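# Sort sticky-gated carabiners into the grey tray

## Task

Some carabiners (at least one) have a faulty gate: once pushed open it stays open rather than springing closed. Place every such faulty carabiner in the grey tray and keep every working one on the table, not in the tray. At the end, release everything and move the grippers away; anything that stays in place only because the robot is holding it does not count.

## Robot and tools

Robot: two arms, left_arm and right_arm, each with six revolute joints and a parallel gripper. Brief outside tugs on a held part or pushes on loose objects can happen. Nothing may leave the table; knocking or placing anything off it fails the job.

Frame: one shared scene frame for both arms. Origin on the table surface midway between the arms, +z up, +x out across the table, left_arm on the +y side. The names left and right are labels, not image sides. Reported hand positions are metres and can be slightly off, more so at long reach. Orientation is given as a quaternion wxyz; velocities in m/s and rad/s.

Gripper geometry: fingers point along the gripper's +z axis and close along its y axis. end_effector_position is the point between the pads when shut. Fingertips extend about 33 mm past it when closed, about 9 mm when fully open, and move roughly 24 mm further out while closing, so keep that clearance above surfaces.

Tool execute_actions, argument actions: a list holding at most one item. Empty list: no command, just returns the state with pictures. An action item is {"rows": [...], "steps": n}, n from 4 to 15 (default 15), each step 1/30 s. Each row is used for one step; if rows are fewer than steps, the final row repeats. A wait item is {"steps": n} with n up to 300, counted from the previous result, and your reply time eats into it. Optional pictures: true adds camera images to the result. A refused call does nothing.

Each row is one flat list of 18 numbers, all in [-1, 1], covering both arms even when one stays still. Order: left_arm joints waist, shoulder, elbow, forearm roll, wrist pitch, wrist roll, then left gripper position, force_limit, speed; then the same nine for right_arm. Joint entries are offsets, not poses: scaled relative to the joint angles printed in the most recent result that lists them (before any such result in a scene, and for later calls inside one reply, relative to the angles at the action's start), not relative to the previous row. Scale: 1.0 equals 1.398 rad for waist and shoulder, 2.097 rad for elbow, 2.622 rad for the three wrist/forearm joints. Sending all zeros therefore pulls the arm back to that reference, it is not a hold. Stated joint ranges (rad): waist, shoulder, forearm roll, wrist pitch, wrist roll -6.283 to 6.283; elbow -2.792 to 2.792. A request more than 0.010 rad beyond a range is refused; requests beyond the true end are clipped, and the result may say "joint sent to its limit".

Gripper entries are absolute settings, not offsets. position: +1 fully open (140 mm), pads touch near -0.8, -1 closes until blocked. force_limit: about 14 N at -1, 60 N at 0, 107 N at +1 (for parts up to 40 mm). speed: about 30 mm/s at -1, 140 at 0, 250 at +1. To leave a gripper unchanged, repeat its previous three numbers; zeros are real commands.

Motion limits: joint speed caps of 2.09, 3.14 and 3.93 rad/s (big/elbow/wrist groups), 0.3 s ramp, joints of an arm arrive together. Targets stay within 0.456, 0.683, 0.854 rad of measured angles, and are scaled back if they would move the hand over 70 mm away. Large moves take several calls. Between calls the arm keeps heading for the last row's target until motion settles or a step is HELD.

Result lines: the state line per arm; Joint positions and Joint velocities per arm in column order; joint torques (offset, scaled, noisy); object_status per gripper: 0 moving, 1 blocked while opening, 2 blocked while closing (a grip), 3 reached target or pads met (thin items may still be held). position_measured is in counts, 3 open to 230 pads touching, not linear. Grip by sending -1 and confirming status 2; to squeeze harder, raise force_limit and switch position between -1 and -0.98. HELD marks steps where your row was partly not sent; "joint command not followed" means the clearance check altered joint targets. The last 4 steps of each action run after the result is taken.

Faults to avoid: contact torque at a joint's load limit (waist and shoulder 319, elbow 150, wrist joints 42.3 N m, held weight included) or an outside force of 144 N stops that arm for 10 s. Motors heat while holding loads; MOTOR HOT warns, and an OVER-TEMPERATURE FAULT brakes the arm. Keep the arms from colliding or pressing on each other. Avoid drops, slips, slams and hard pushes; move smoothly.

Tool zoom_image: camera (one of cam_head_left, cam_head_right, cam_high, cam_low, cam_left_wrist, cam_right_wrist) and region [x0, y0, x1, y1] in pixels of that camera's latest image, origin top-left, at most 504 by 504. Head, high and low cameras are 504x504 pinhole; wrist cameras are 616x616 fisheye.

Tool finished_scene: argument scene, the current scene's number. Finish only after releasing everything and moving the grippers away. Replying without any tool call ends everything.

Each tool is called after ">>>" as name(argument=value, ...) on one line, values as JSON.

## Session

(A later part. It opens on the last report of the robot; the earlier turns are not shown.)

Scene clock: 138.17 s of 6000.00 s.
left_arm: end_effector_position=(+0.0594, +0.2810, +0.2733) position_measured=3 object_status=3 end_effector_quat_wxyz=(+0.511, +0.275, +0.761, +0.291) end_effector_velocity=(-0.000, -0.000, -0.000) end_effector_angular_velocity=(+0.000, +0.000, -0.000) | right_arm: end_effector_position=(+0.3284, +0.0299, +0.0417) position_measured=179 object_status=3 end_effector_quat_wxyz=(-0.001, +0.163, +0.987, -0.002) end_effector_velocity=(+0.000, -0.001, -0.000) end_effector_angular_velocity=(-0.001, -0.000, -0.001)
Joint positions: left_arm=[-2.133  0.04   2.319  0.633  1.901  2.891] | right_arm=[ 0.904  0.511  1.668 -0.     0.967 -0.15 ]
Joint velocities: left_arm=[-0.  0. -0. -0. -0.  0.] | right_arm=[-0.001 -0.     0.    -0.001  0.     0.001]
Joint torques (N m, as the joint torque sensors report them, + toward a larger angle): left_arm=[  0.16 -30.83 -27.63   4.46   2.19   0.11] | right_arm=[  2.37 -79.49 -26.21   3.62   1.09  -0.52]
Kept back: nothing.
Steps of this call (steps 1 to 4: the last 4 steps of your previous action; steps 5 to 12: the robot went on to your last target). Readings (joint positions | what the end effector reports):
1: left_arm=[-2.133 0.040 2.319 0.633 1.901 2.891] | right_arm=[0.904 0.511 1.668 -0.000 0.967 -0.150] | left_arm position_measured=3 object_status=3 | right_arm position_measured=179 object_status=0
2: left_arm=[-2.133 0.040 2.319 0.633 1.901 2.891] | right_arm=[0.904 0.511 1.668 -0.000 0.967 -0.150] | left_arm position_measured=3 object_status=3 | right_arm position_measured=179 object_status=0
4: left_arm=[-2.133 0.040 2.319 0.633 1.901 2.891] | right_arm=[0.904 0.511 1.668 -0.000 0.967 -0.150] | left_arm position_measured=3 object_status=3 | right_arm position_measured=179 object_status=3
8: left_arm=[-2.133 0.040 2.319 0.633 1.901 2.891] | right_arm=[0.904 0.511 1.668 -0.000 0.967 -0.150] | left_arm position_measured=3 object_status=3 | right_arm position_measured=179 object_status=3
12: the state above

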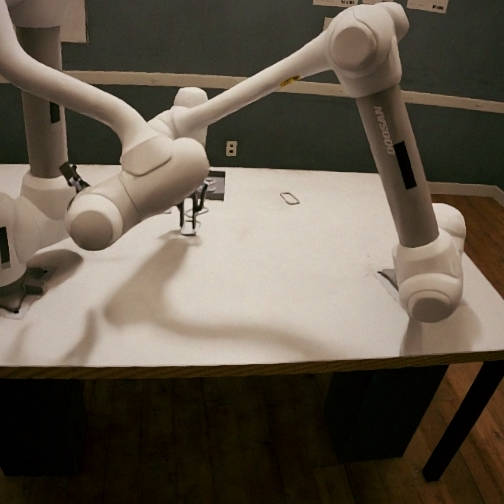

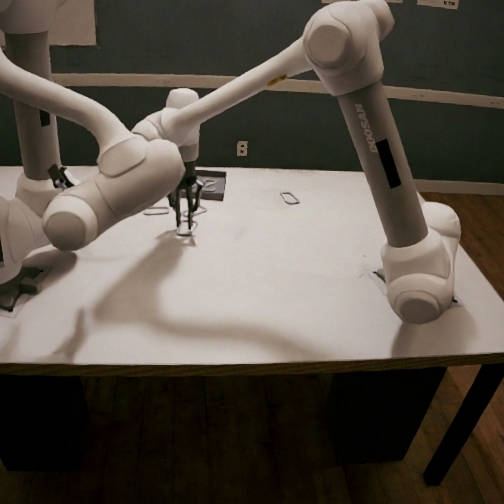

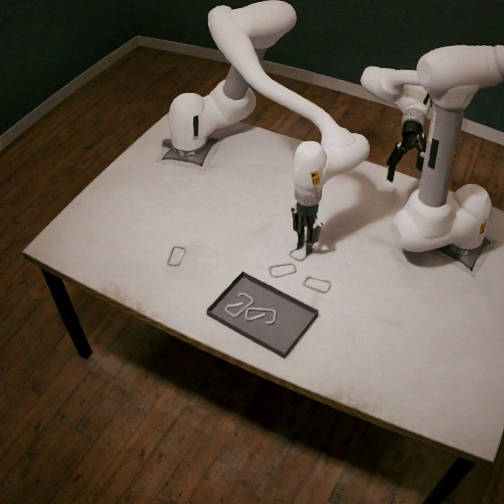

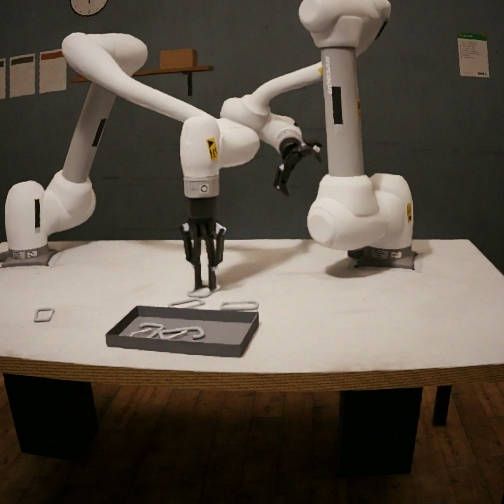

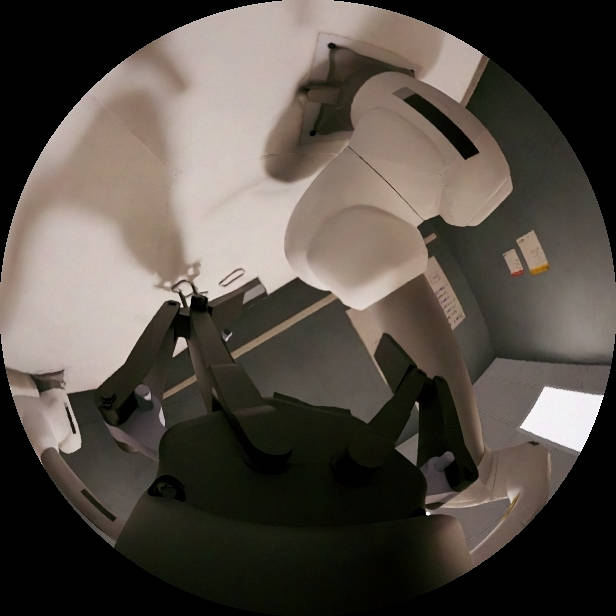

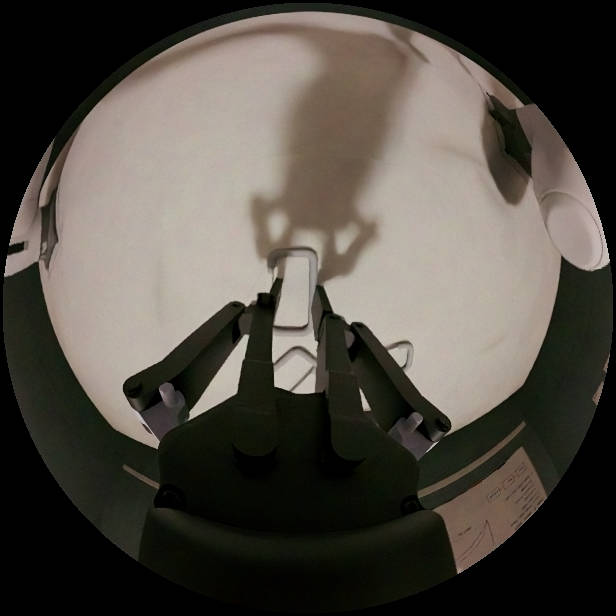

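Gate is pushed in. Close a bit more, then release.

>>> execute_actions(actions=[{"rows":[[0,0,0,0,0,0,1,0,0,0,-0.0004,-0.0002,0,0.0004,0,-0.48,0,-0.8]],"steps":15}])

>>> execute_actions(actions=[{"steps":8}], pictures=true)

>>> zoom_image(camera="cam_right_wrist", region=[200, 200, 400, 400])

>>> execute_actions(actions=[{"rows":[[0,0,0,0,0,0,1,0,0,0,0,0,0,0,0,0.1,0,-0.3],[0,0,0,0,0,0,1,0,0,0,0,0,0,0,0,0.1,0,-0.3],[0,0,0,0,0,0,1,0,0,0,0,0,0,0,0,0.1,0,-0.3],[0,0,0,0,0,0,1,0,0,0,0,0,0,0,0,0.1,0,-0.3],[0,0,0,0,0,0,1,0,0,0,0,0,0,0,0,0.1,0,-0.3],[0,0,0,0,0,0,1,0,0,0,0,0,0,0,0,0.1,0,-0.3],[0,0,0,0,0,0,1,0,0,0,-0.028,-0.012,0,0.024,0,0.1,0,-0.3]],"steps":15}])

>>> execute_actions(actions=[{"steps":15}], pictures=true)

>>> zoom_image(camera="cam_right_wrist", region=[150, 150, 450, 450])

Scene clock: 138.80 s of 6000.00 s.
left_arm: end_effector_position=(+0.0594, +0.2810, +0.2733) position_measured=3 object_status=3 end_effector_quat_wxyz=(+0.511, +0.275, +0.761, +0.291) end_effector_velocity=(+0.000, +0.000, -0.000) end_effector_angular_velocity=(+0.000, -0.000, +0.002) | right_arm: end_effector_position=(+0.3284, +0.0299, +0.0422) position_measured=190 object_status=3 end_effector_quat_wxyz=(-0.001, +0.163, +0.987, -0.002) end_effector_velocity=(+0.000, +0.000, +0.000) end_effector_angular_velocity=(+0.001, -0.000, -0.000)
Joint positions: left_arm=[-2.133  0.04   2.319  0.633  1.901  2.891] | right_arm=[ 0.904  0.51   1.667 -0.     0.968 -0.15 ]
Joint velocities: left_arm=[ 0.001  0.001  0.    -0.001  0.    -0.001] | right_arm=[-0. -0. -0.  0.  0. -0.]
Joint torques (N m, as the joint torque sensors report them, + toward a larger angle): left_arm=[ -0.15 -30.5  -27.95   4.3    2.22  -0.05] | right_arm=[  3.7  -85.75 -32.58   3.84  -0.19  -0.31]
Steps of this call (steps 1 to 8: the robot went on to your last target; steps 9 to 19: the first 11 steps of this action). Readings (joint positions | what the end effector reports):
9: left_arm=[-2.133 0.040 2.319 0.633 1.901 2.891] | right_arm=[0.904 0.511 1.668 -0.000 0.967 -0.150] | left_arm position_measured=3 object_status=3 | right_arm position_measured=179 object_status=0
10: left_arm=[-2.133 0.040 2.319 0.633 1.901 2.891] | right_arm=[0.904 0.511 1.668 -0.000 0.967 -0.150] | left_arm position_measured=3 object_status=3 | right_arm position_measured=180 object_status=0
12: left_arm=[-2.133 0.040 2.319 0.633 1.901 2.891] | right_arm=[0.904 0.510 1.668 -0.000 0.968 -0.150] | left_arm position_measured=3 object_status=3 | right_arm position_measured=186 object_status=0
16: left_arm=[-2.133 0.040 2.319 0.633 1.901 2.891] | right_arm=[0.904 0.510 1.667 -0.000 0.968 -0.150] | left_arm position_measured=3 object_status=3 | right_arm position_measured=190 object_status=0
19: the state above

Scene clock: 139.07 s of 6000.00 s.
left_arm: end_effector_position=(+0.0594, +0.2810, +0.2733) position_measured=3 object_status=3 end_effector_quat_wxyz=(+0.511, +0.275, +0.761, +0.291) end_effector_velocity=(-0.000, -0.000, -0.000) end_effector_angular_velocity=(-0.001, -0.001, -0.001) | right_arm: end_effector_position=(+0.3284, +0.0299, +0.0423) position_measured=190 object_status=3 end_effector_quat_wxyz=(-0.001, +0.163, +0.987, -0.002) end_effector_velocity=(+0.000, -0.000, -0.000) end_effector_angular_velocity=(-0.000, +0.000, -0.001)
Joint positions: left_arm=[-2.133  0.04   2.319  0.633  1.901  2.891] | right_arm=[ 0.904  0.51   1.667 -0.     0.968 -0.15 ]
Joint velocities: left_arm=[-0.001  0.001  0.     0.    -0.    -0.001] | right_arm=[-0.     0.001 -0.     0.    -0.     0.   ]
Joint torques (N m, as the joint torque sensors report them, + toward a larger angle): left_arm=[ -0.85 -31.65 -27.54   4.39   2.22   0.02] | right_arm=[  3.49 -85.25 -33.32   3.68  -0.33  -0.4 ]
Kept back: nothing.
Steps of this call (steps 1 to 4: the last 4 steps of your previous action; steps 5 to 8: the robot went on to your last target). Readings (joint positions | what the end effector reports):
1: left_arm=[-2.133 0.040 2.319 0.633 1.901 2.891] | right_arm=[0.904 0.510 1.667 -0.000 0.968 -0.150] | left_arm position_measured=3 object_status=3 | right_arm position_measured=190 object_status=3
2: left_arm=[-2.133 0.040 2.319 0.633 1.901 2.891] | right_arm=[0.904 0.510 1.667 -0.000 0.968 -0.150] | left_arm position_measured=3 object_status=3 | right_arm position_measured=190 object_status=3
4: left_arm=[-2.133 0.040 2.319 0.633 1.901 2.891] | right_arm=[0.904 0.510 1.667 -0.000 0.968 -0.150] | left_arm position_measured=3 object_status=3 | right_arm position_measured=190 object_status=3
8: the state above

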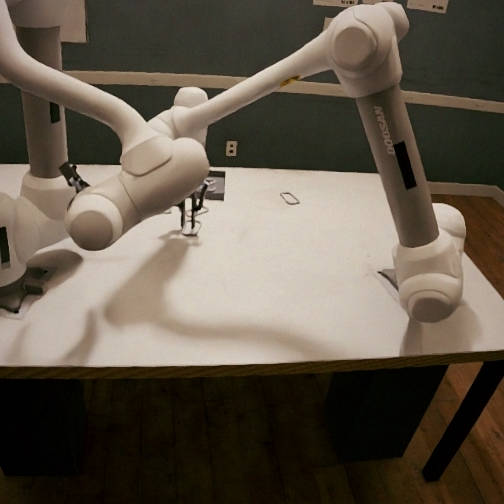

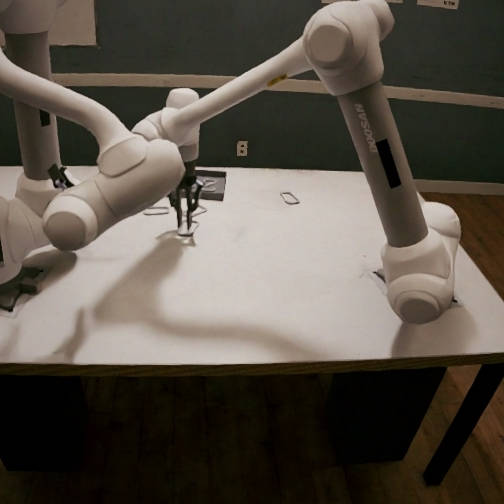

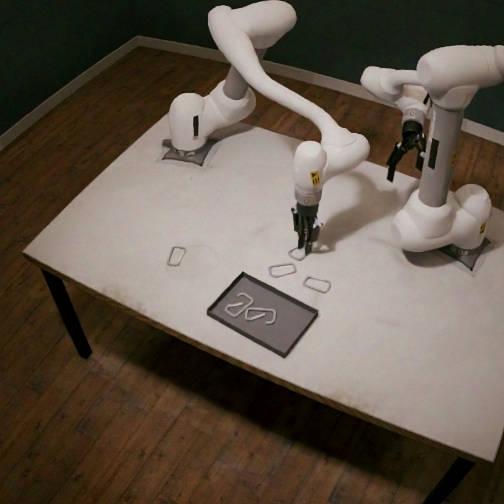

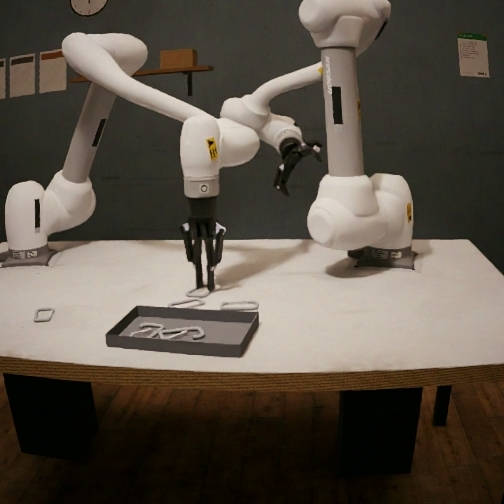

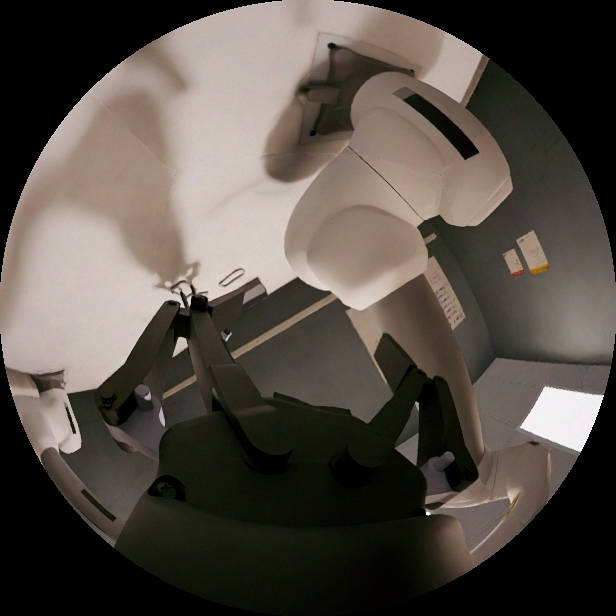

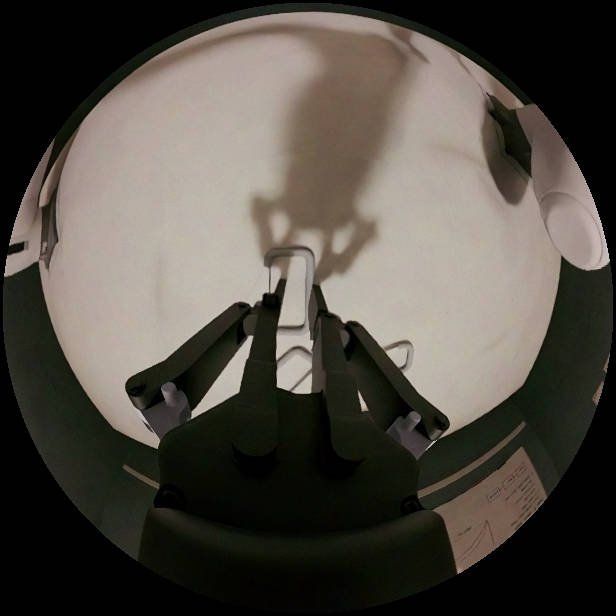

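Region (200, 200, 400, 400) of cam_right_wrist's 616x616 image, scaled by 2.520, with more detail than that image has.

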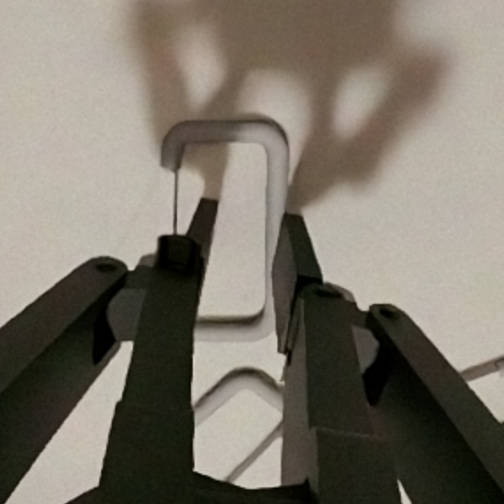

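Scene clock: 139.43 s of 6000.00 s.
left_arm: end_effector_position=(+0.0594, +0.2810, +0.2733) position_measured=3 object_status=3 end_effector_quat_wxyz=(+0.511, +0.275, +0.761, +0.291) end_effector_velocity=(+0.000, -0.000, +0.000) end_effector_angular_velocity=(-0.000, -0.000, +0.000) | right_arm: end_effector_position=(+0.3282, +0.0295, +0.0753) position_measured=136 object_status=0 end_effector_quat_wxyz=(-0.000, +0.163, +0.987, -0.001) end_effector_velocity=(-0.006, -0.012, +0.173) end_effector_angular_velocity=(+0.002, -0.001, -0.001)
Joint positions: left_arm=[-2.133  0.04   2.319  0.633  1.901  2.891] | right_arm=[ 0.904  0.479  1.647 -0.     1.017 -0.15 ]
Joint velocities: left_arm=[ 0.001 -0.     0.     0.001  0.     0.   ] | right_arm=[-0.001 -0.167 -0.097  0.     0.262 -0.   ]
Joint torques (N m, as the joint torque sensors report them, + toward a larger angle): left_arm=[ -0.81 -30.83 -27.63   4.29   2.16   0.08] | right_arm=[  0.6  -49.58 -19.66   2.16  -0.32  -0.17]
Steps of this call (steps 1 to 11: the first 11 steps of this action). Readings (joint positions | what the end effector reports):
1: left_arm=[-2.133 0.040 2.319 0.633 1.901 2.891] | right_arm=[0.904 0.510 1.667 -0.000 0.968 -0.150] | left_arm position_measured=3 object_status=3 | right_arm position_measured=190 object_status=0
2: left_arm=[-2.133 0.040 2.319 0.633 1.901 2.891] | right_arm=[0.904 0.510 1.667 -0.000 0.968 -0.150] | left_arm position_measured=3 object_status=3 | right_arm position_measured=188 object_status=0
4: left_arm=[-2.133 0.040 2.319 0.633 1.901 2.891] | right_arm=[0.904 0.510 1.667 -0.000 0.968 -0.150] | left_arm position_measured=3 object_status=3 | right_arm position_measured=176 object_status=0
8: left_arm=[-2.133 0.040 2.319 0.633 1.901 2.891] | right_arm=[0.904 0.507 1.666 -0.000 0.974 -0.150] | left_arm position_measured=3 object_status=3 | right_arm position_measured=153 object_status=0
11: the state above

Scene clock: 139.93 s of 6000.00 s.
left_arm: end_effector_position=(+0.0594, +0.2810, +0.2733) position_measured=3 object_status=3 end_effector_quat_wxyz=(+0.511, +0.275, +0.761, +0.291) end_effector_velocity=(-0.000, +0.000, -0.000) end_effector_angular_velocity=(+0.000, +0.001, -0.001) | right_arm: end_effector_position=(+0.3277, +0.0286, +0.0839) position_measured=117 object_status=3 end_effector_quat_wxyz=(-0.000, +0.163, +0.987, -0.001) end_effector_velocity=(-0.000, -0.000, -0.002) end_effector_angular_velocity=(-0.002, +0.001, -0.001)
Joint positions: left_arm=[-2.133  0.04   2.319  0.633  1.901  2.891] | right_arm=[ 0.904  0.471  1.642 -0.     1.031 -0.15 ]
Joint velocities: left_arm=[-0.001 -0.001  0.    -0.001 -0.     0.001] | right_arm=[-0.     0.002  0.001  0.    -0.     0.001]
Joint torques (N m, as the joint torque sensors report them, + toward a larger angle): left_arm=[ -0.16 -31.45 -27.57   4.29   2.2    0.02] | right_arm=[  4.06 -84.16 -34.24   4.08  -0.16  -0.13]
Kept back: nothing.
Steps of this call (steps 1 to 4: the last 4 steps of your previous action; steps 5 to 15: the robot went on to your last target). Readings (joint positions | what the end effector reports):
1: left_arm=[-2.133 0.040 2.319 0.633 1.901 2.891] | right_arm=[0.904 0.475 1.645 -0.000 1.024 -0.150] | left_arm position_measured=3 object_status=3 | right_arm position_measured=130 object_status=0
2: left_arm=[-2.133 0.040 2.319 0.633 1.901 2.891] | right_arm=[0.904 0.473 1.644 -0.000 1.027 -0.150] | left_arm position_measured=3 object_status=3 | right_arm position_measured=124 object_status=0
4: left_arm=[-2.133 0.040 2.319 0.633 1.901 2.891] | right_arm=[0.904 0.472 1.643 -0.000 1.029 -0.150] | left_arm position_measured=3 object_status=3 | right_arm position_measured=117 object_status=0
8: left_arm=[-2.133 0.040 2.319 0.633 1.901 2.891] | right_arm=[0.904 0.471 1.642 -0.000 1.031 -0.150] | left_arm position_measured=3 object_status=3 | right_arm position_measured=117 object_status=0
15: the state above

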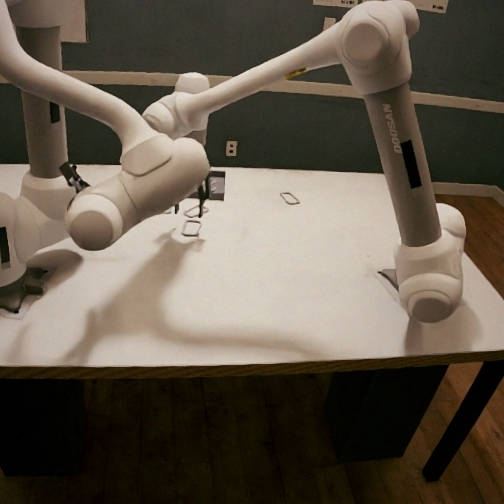

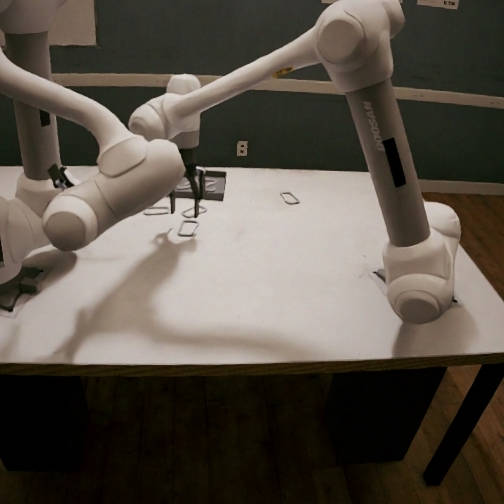

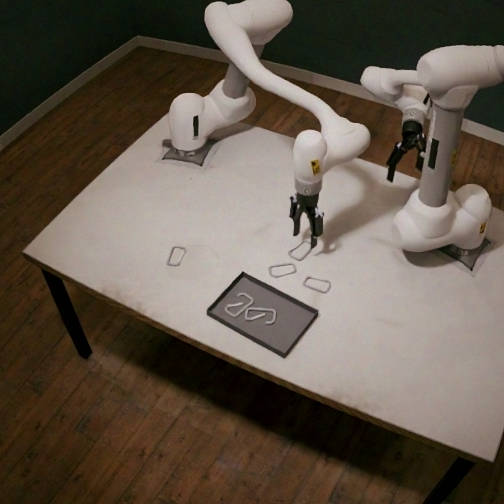

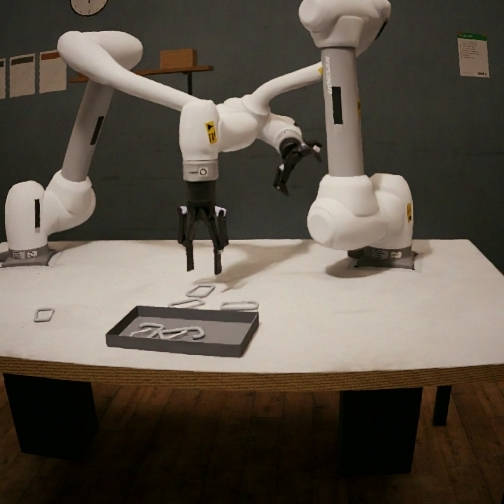

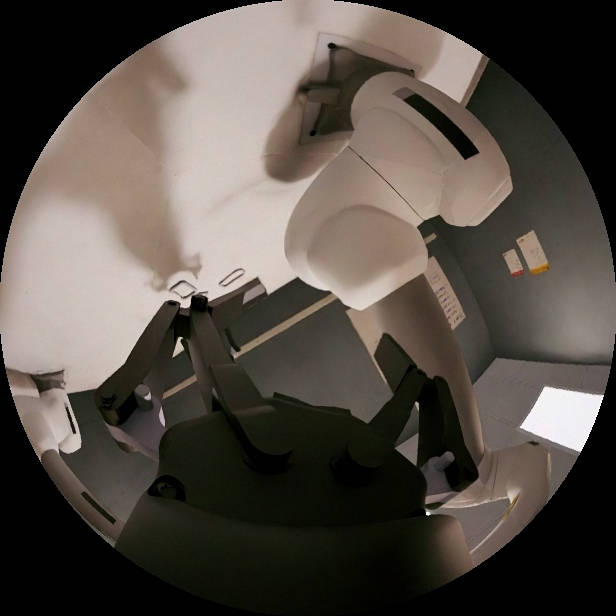

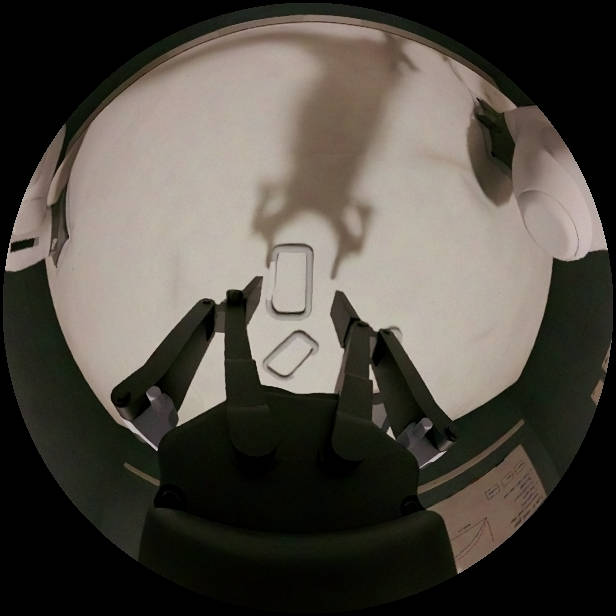

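Region (150, 150, 450, 450) of cam_right_wrist's 616x616 image, scaled by 1.680, with more detail than that image has.

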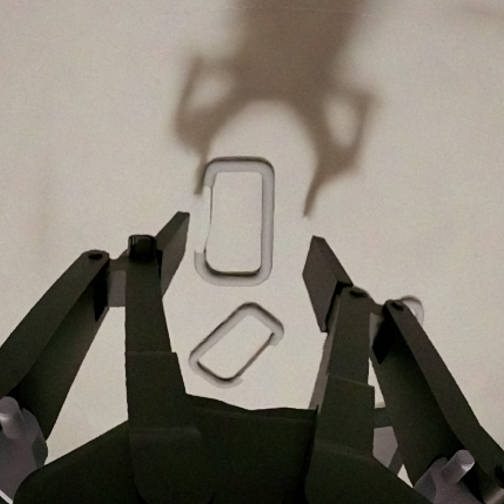

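>>> execute_actions(actions=[{"rows":[[0,0,0,0,0,0,1,0,0,0,0.021,0.0172,0,-0.0242,0,0,0,0]],"steps":15}])

>>> execute_actions(actions=[{"steps":12}], pictures=true)

>>> zoom_image(camera="cam_right_wrist", region=[200, 200, 400, 400])

Scene clock: 140.67 s of 6000.00 s.
left_arm: end_effector_position=(+0.0594, +0.2810, +0.2733) position_measured=3 object_status=3 end_effector_quat_wxyz=(+0.511, +0.275, +0.761, +0.291) end_effector_velocity=(+0.000, -0.000, +0.000) end_effector_angular_velocity=(-0.002, -0.000, -0.000) | right_arm: end_effector_position=(+0.3257, +0.0248, +0.0452) position_measured=129 object_status=0 end_effector_quat_wxyz=(-0.001, +0.163, +0.987, -0.002) end_effector_velocity=(-0.000, -0.001, -0.006) end_effector_angular_velocity=(-0.002, -0.000, +0.001)
Joint positions: left_arm=[-2.133  0.04   2.319  0.633  1.901  2.891] | right_arm=[ 0.904  0.5    1.678  0.     0.968 -0.15 ]
Joint velocities: left_arm=[-0.    -0.    -0.     0.001  0.    -0.001] | right_arm=[ 0.     0.005  0.006 -0.001 -0.009 -0.   ]
Joint torques (N m, as the joint torque sensors report them, + toward a larger angle): left_arm=[  0.15 -31.17 -27.78   4.39   2.11   0.06] | right_arm=[  2.37 -86.89 -32.96   3.76  -0.42  -0.47]
Steps of this call (steps 1 to 11: the robot went on to your last target; steps 12 to 22: the first 11 steps of this action). Readings (joint positions | what the end effector reports):
12: left_arm=[-2.133 0.040 2.319 0.633 1.901 2.891] | right_arm=[0.904 0.471 1.642 -0.000 1.031 -0.150] | left_arm position_measured=3 object_status=3 | right_arm position_measured=117 object_status=0
13: left_arm=[-2.133 0.040 2.319 0.633 1.901 2.891] | right_arm=[0.904 0.473 1.645 -0.000 1.026 -0.150] | left_arm position_measured=3 object_status=3 | right_arm position_measured=119 object_status=0
15: left_arm=[-2.133 0.040 2.319 0.633 1.901 2.891] | right_arm=[0.904 0.489 1.665 0.000 0.992 -0.150] | left_arm position_measured=3 object_status=3 | right_arm position_measured=129 object_status=0
19: left_arm=[-2.133 0.040 2.319 0.633 1.901 2.891] | right_arm=[0.904 0.499 1.677 0.000 0.970 -0.150] | left_arm position_measured=3 object_status=3 | right_arm position_measured=129 object_status=0
22: the state above

Scene clock: 141.07 s of 6000.00 s.
left_arm: end_effector_position=(+0.0594, +0.2810, +0.2733) position_measured=3 object_status=3 end_effector_quat_wxyz=(+0.511, +0.275, +0.761, +0.291) end_effector_velocity=(+0.000, -0.000, +0.000) end_effector_angular_velocity=(-0.000, +0.000, +0.000) | right_arm: end_effector_position=(+0.3257, +0.0247, +0.0447) position_measured=129 object_status=3 end_effector_quat_wxyz=(-0.001, +0.163, +0.987, -0.002) end_effector_velocity=(-0.000, -0.000, -0.001) end_effector_angular_velocity=(-0.001, +0.000, +0.001)
Joint positions: left_arm=[-2.133  0.04   2.319  0.633  1.901  2.891] | right_arm=[ 0.904  0.5    1.678 -0.     0.968 -0.15 ]
Joint velocities: left_arm=[ 0. -0.  0.  0. -0.  0.] | right_arm=[ 0.     0.001  0.    -0.     0.    -0.   ]
Joint torques (N m, as the joint torque sensors report them, + toward a larger angle): left_arm=[  0.14 -31.1  -27.54   4.33   2.22   0.05] | right_arm=[  4.69 -85.62 -32.19   3.68  -0.19  -0.18]
Kept back: nothing.
Steps of this call (steps 1 to 4: the last 4 steps of your previous action; steps 5 to 12: the robot went on to your last target). Readings (joint positions | what the end effector reports):
1: left_arm=[-2.133 0.040 2.319 0.633 1.901 2.891] | right_arm=[0.904 0.500 1.678 0.000 0.968 -0.150] | left_arm position_measured=3 object_status=3 | right_arm position_measured=129 object_status=0
2: left_arm=[-2.133 0.040 2.319 0.633 1.901 2.891] | right_arm=[0.904 0.500 1.678 -0.000 0.968 -0.150] | left_arm position_measured=3 object_status=3 | right_arm position_measured=129 object_status=0
4: left_arm=[-2.133 0.040 2.319 0.633 1.901 2.891] | right_arm=[0.904 0.500 1.678 -0.000 0.968 -0.150] | left_arm position_measured=3 object_status=3 | right_arm position_measured=129 object_status=3
8: left_arm=[-2.133 0.040 2.319 0.633 1.901 2.891] | right_arm=[0.904 0.500 1.678 -0.000 0.968 -0.150] | left_arm position_measured=3 object_status=3 | right_arm position_measured=129 object_status=3
12: the state above

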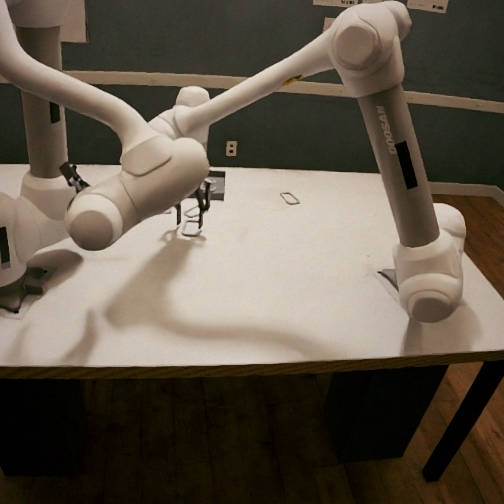

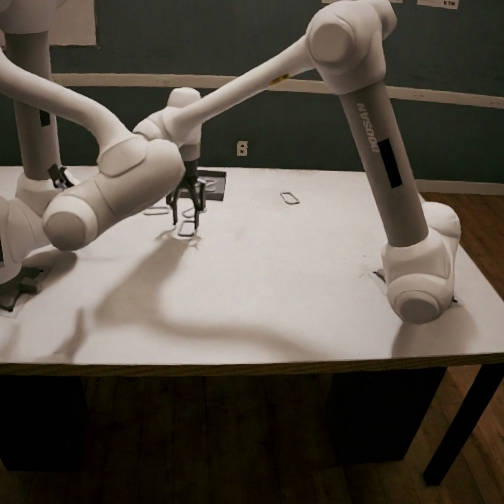

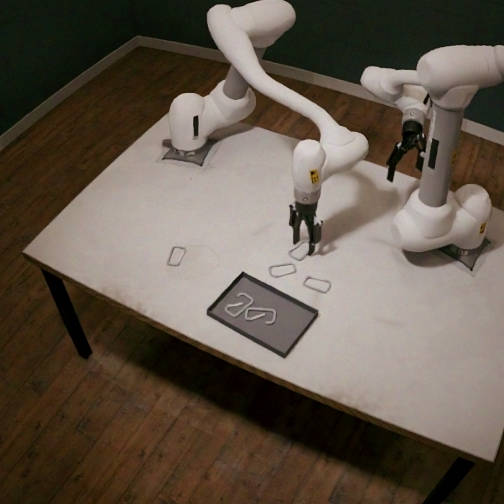

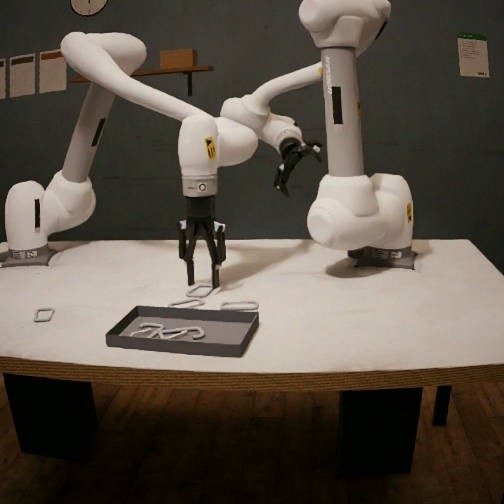

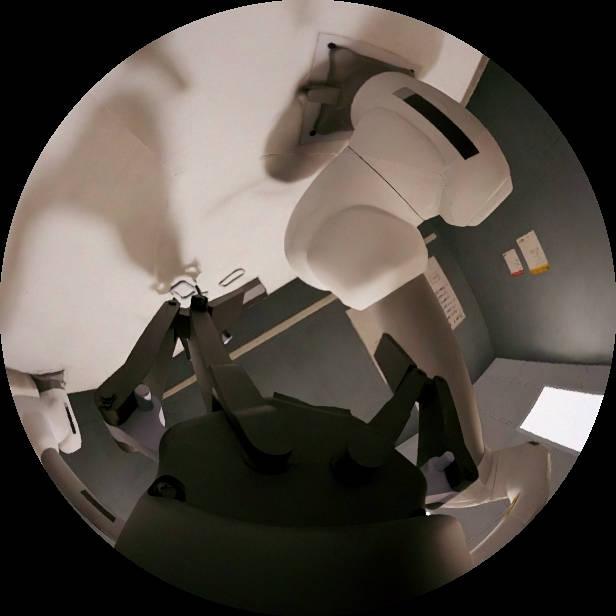

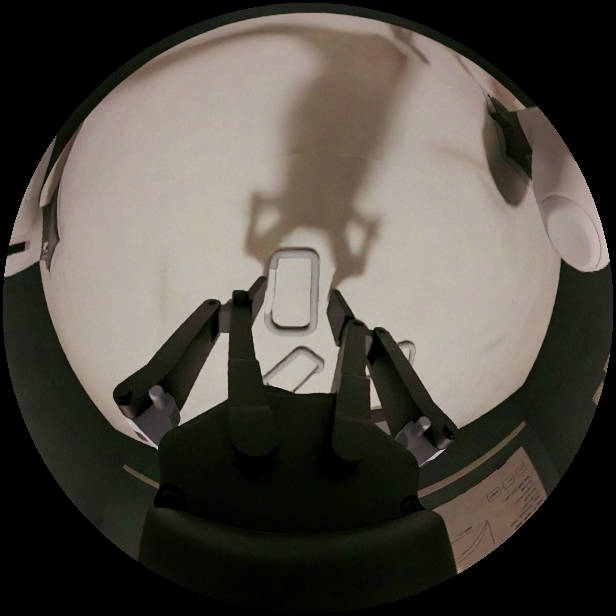

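Region (200, 200, 400, 400) of cam_right_wrist's 616x616 image, scaled by 2.520, with more detail than that image has.

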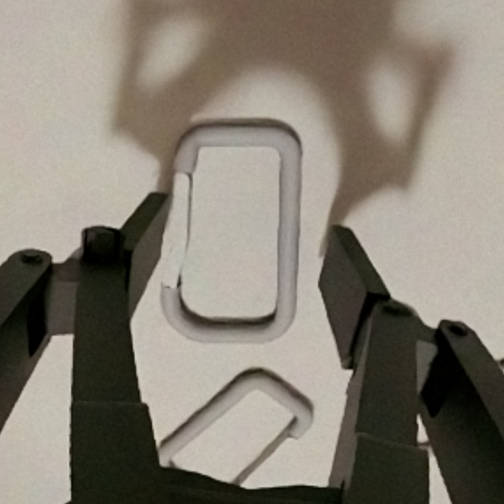

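>>> execute_actions(actions=[{"rows":[[0,0,0,0,0,0,1,0,0,0,-0.006,0.0057,0,-0.0014,0,0,0,0],[0,0,0,0,0,0,1,0,0,0,-0.006,0.0057,0,-0.0014,0,0,0,0],[0,0,0,0,0,0,1,0,0,0,-0.006,0.0057,0,-0.0014,0,0,0,0],[0,0,0,0,0,0,1,0,0,0,-0.006,0.0057,0,-0.0014,0,0,0,0],[0,0,0,0,0,0,1,0,0,0,-0.006,0.0057,0,-0.0014,0,0,0,0],[0,0,0,0,0,0,1,0,0,0,-0.006,0.0057,0,-0.0014,0,0,0,0],[0,0,0,0,0,0,1,0,0,0,-0.0028,0.0074,0,-0.0044,0,0,0,0]],"steps":15}])

>>> execute_actions(actions=[{"rows":[[0,0,0,0,0,0,1,0,0,0,0,0,0,0,0,-0.17,0,-0.8]],"steps":15}])

>>> execute_actions(actions=[{"steps":8}], pictures=true)

>>> zoom_image(camera="cam_right_wrist", region=[200, 200, 400, 400])

Scene clock: 141.70 s of 6000.00 s.
left_arm: end_effector_position=(+0.0594, +0.2810, +0.2733) position_measured=3 object_status=3 end_effector_quat_wxyz=(+0.511, +0.275, +0.761, +0.291) end_effector_velocity=(+0.000, +0.000, -0.000) end_effector_angular_velocity=(+0.001, +0.001, +0.001) | right_arm: end_effector_position=(+0.3230, +0.0195, +0.0416) position_measured=129 object_status=3 end_effector_quat_wxyz=(-0.001, +0.163, +0.987, -0.002) end_effector_velocity=(+0.000, -0.001, -0.013) end_effector_angular_velocity=(+0.000, -0.000, -0.000)
Joint positions: left_arm=[-2.133  0.04   2.319  0.633  1.901  2.891] | right_arm=[ 0.904  0.496  1.693 -0.     0.958 -0.15 ]
Joint velocities: left_arm=[ 0.001 -0.     0.    -0.001  0.     0.001] | right_arm=[-0.001  0.011  0.009 -0.    -0.021 -0.   ]
Joint torques (N m, as the joint torque sensors report them, + toward a larger angle): left_arm=[ -0.23 -30.63 -27.98   4.3    2.21   0.04] | right_arm=[  3.23 -85.2  -32.03   3.71   0.01  -0.33]
Steps of this call (steps 1 to 8: the robot went on to your last target; steps 9 to 19: the first 11 steps of this action). Readings (joint positions | what the end effector reports):
9: left_arm=[-2.133 0.040 2.319 0.633 1.901 2.891] | right_arm=[0.904 0.500 1.678 -0.000 0.968 -0.150] | left_arm position_measured=3 object_status=3 | right_arm position_measured=129 object_status=3
10: left_arm=[-2.133 0.040 2.319 0.633 1.901 2.891] | right_arm=[0.904 0.499 1.681 -0.000 0.967 -0.150] | left_arm position_measured=3 object_status=3 | right_arm position_measured=129 object_status=3
12: left_arm=[-2.133 0.040 2.319 0.633 1.901 2.891] | right_arm=[0.904 0.495 1.687 -0.000 0.965 -0.150] | left_arm position_measured=3 object_status=3 | right_arm position_measured=129 object_status=3
16: left_arm=[-2.133 0.040 2.319 0.633 1.901 2.891] | right_arm=[0.904 0.493 1.691 -0.000 0.962 -0.150] | left_arm position_measured=3 object_status=3 | right_arm position_measured=129 object_status=3
19: the state above

Scene clock: 142.20 s of 6000.00 s.
left_arm: end_effector_position=(+0.0594, +0.2810, +0.2733) position_measured=3 object_status=3 end_effector_quat_wxyz=(+0.511, +0.275, +0.761, +0.291) end_effector_velocity=(+0.000, +0.000, +0.000) end_effector_angular_velocity=(+0.001, +0.001, -0.001) | right_arm: end_effector_position=(+0.3230, +0.0195, +0.0407) position_measured=150 object_status=0 end_effector_quat_wxyz=(-0.001, +0.163, +0.987, -0.002) end_effector_velocity=(-0.000, +0.000, -0.001) end_effector_angular_velocity=(-0.000, +0.001, -0.000)
Joint positions: left_arm=[-2.133  0.04   2.319  0.633  1.901  2.891] | right_arm=[ 0.904  0.496  1.694 -0.     0.956 -0.15 ]
Joint velocities: left_arm=[-0.    -0.001 -0.     0.     0.     0.001] | right_arm=[ 0.     0.001  0.     0.001 -0.    -0.   ]
Joint torques (N m, as the joint torque sensors report them, + toward a larger angle): left_arm=[ -0.24 -31.65 -27.75   4.35   2.2    0.07] | right_arm=[  3.41 -84.4  -33.77   3.57  -0.06  -0.25]
Steps of this call (steps 1 to 4: the last 4 steps of your previous action; steps 5 to 15: the first 11 steps of this action, its rows measured from where the robot was after step 4). Readings (joint positions | what the end effector reports):
4: left_arm=[-2.133 0.040 2.319 0.633 1.901 2.891] | right_arm=[0.904 0.496 1.694 -0.000 0.956 -0.150] | left_arm position_measured=3 object_status=3 | right_arm position_measured=129 object_status=3
5: left_arm=[-2.133 0.040 2.319 0.633 1.901 2.891] | right_arm=[0.904 0.496 1.694 -0.000 0.956 -0.150] | left_arm position_measured=3 object_status=3 | right_arm position_measured=129 object_status=0
6: left_arm=[-2.133 0.040 2.319 0.633 1.901 2.891] | right_arm=[0.904 0.496 1.694 -0.000 0.956 -0.150] | left_arm position_measured=3 object_status=3 | right_arm position_measured=129 object_status=0
8: left_arm=[-2.133 0.040 2.319 0.633 1.901 2.891] | right_arm=[0.904 0.496 1.694 -0.000 0.956 -0.150] | left_arm position_measured=3 object_status=3 | right_arm position_measured=135 object_status=0
12: left_arm=[-2.133 0.040 2.319 0.633 1.901 2.891] | right_arm=[0.904 0.496 1.694 -0.000 0.956 -0.150] | left_arm position_measured=3 object_status=3 | right_arm position_measured=146 object_status=0
15: the state above

Scene clock: 142.47 s of 6000.00 s.
left_arm: end_effector_position=(+0.0594, +0.2810, +0.2733) position_measured=3 object_status=3 end_effector_quat_wxyz=(+0.511, +0.275, +0.761, +0.291) end_effector_velocity=(-0.000, +0.000, +0.000) end_effector_angular_velocity=(-0.000, +0.001, -0.001) | right_arm: end_effector_position=(+0.3230, +0.0195, +0.0407) position_measured=150 object_status=3 end_effector_quat_wxyz=(-0.001, +0.163, +0.987, -0.002) end_effector_velocity=(+0.000, +0.000, -0.000) end_effector_angular_velocity=(-0.000, +0.001, -0.001)
Joint positions: left_arm=[-2.133  0.04   2.319  0.633  1.901  2.891] | right_arm=[ 0.904  0.496  1.694 -0.     0.956 -0.15 ]
Joint velocities: left_arm=[-0.001 -0.001 -0.    -0.    -0.     0.   ] | right_arm=[-0.     0.001 -0.     0.001  0.     0.   ]
Joint torques (N m, as the joint torque sensors report them, + toward a larger angle): left_arm=[ -0.37 -31.46 -27.68   4.36   2.23  -0.04] | right_arm=[  2.82 -84.06 -32.56   3.68  -0.06  -0.22]
Kept back: nothing.
Steps of this call (steps 1 to 4: the last 4 steps of your previous action; steps 5 to 8: the robot went on to your last target). Readings (joint positions | what the end effector reports):
1: left_arm=[-2.133 0.040 2.319 0.633 1.901 2.891] | right_arm=[0.904 0.496 1.694 -0.000 0.956 -0.150] | left_arm position_measured=3 object_status=3 | right_arm position_measured=150 object_status=0
2: left_arm=[-2.133 0.040 2.319 0.633 1.901 2.891] | right_arm=[0.904 0.496 1.694 -0.000 0.956 -0.150] | left_arm position_measured=3 object_status=3 | right_arm position_measured=150 object_status=0
4: left_arm=[-2.133 0.040 2.319 0.633 1.901 2.891] | right_arm=[0.904 0.496 1.694 -0.000 0.956 -0.150] | left_arm position_measured=3 object_status=3 | right_arm position_measured=150 object_status=3
8: the state above

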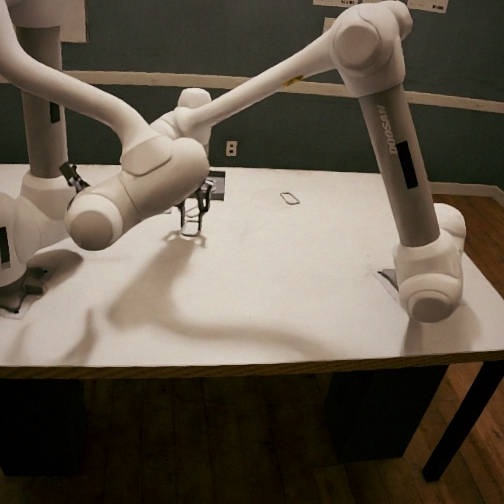

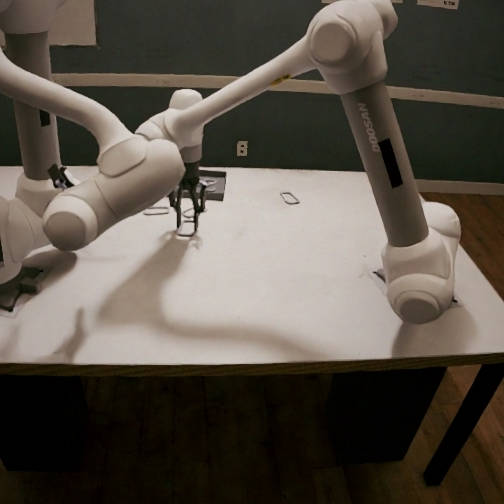

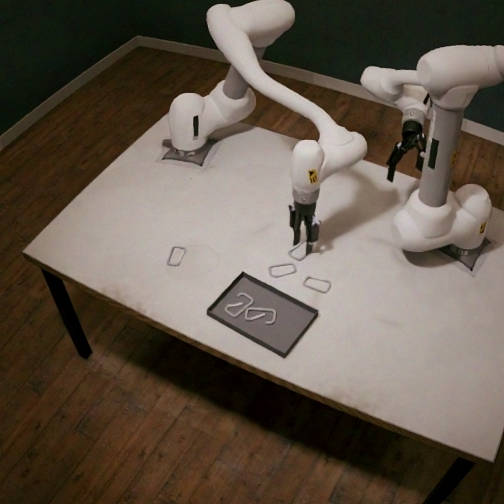

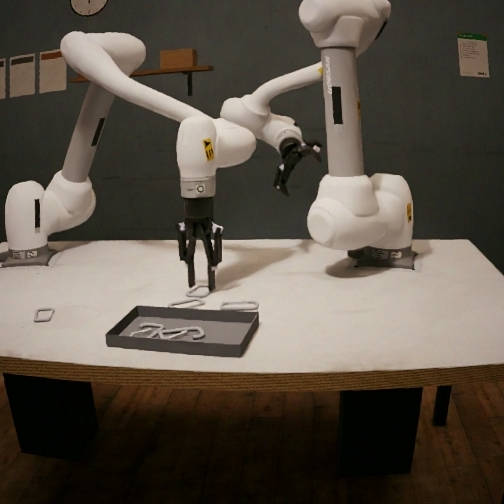

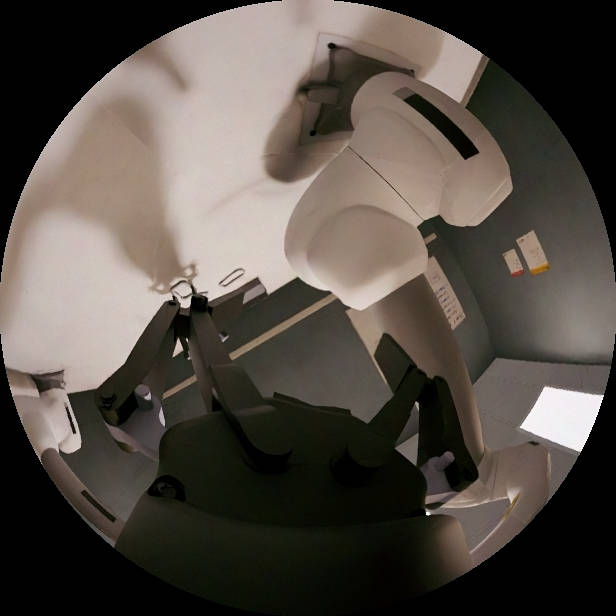

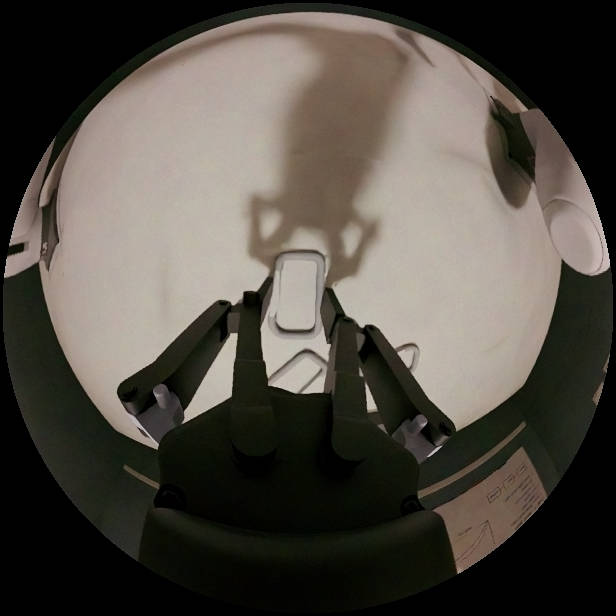

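Region (200, 200, 400, 400) of cam_right_wrist's 616x616 image, scaled by 2.520, with more detail than that image has.

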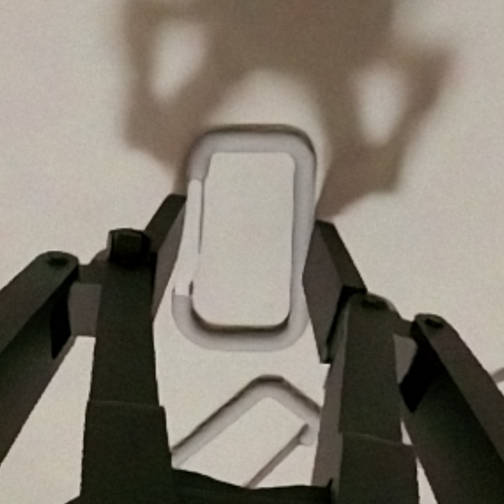

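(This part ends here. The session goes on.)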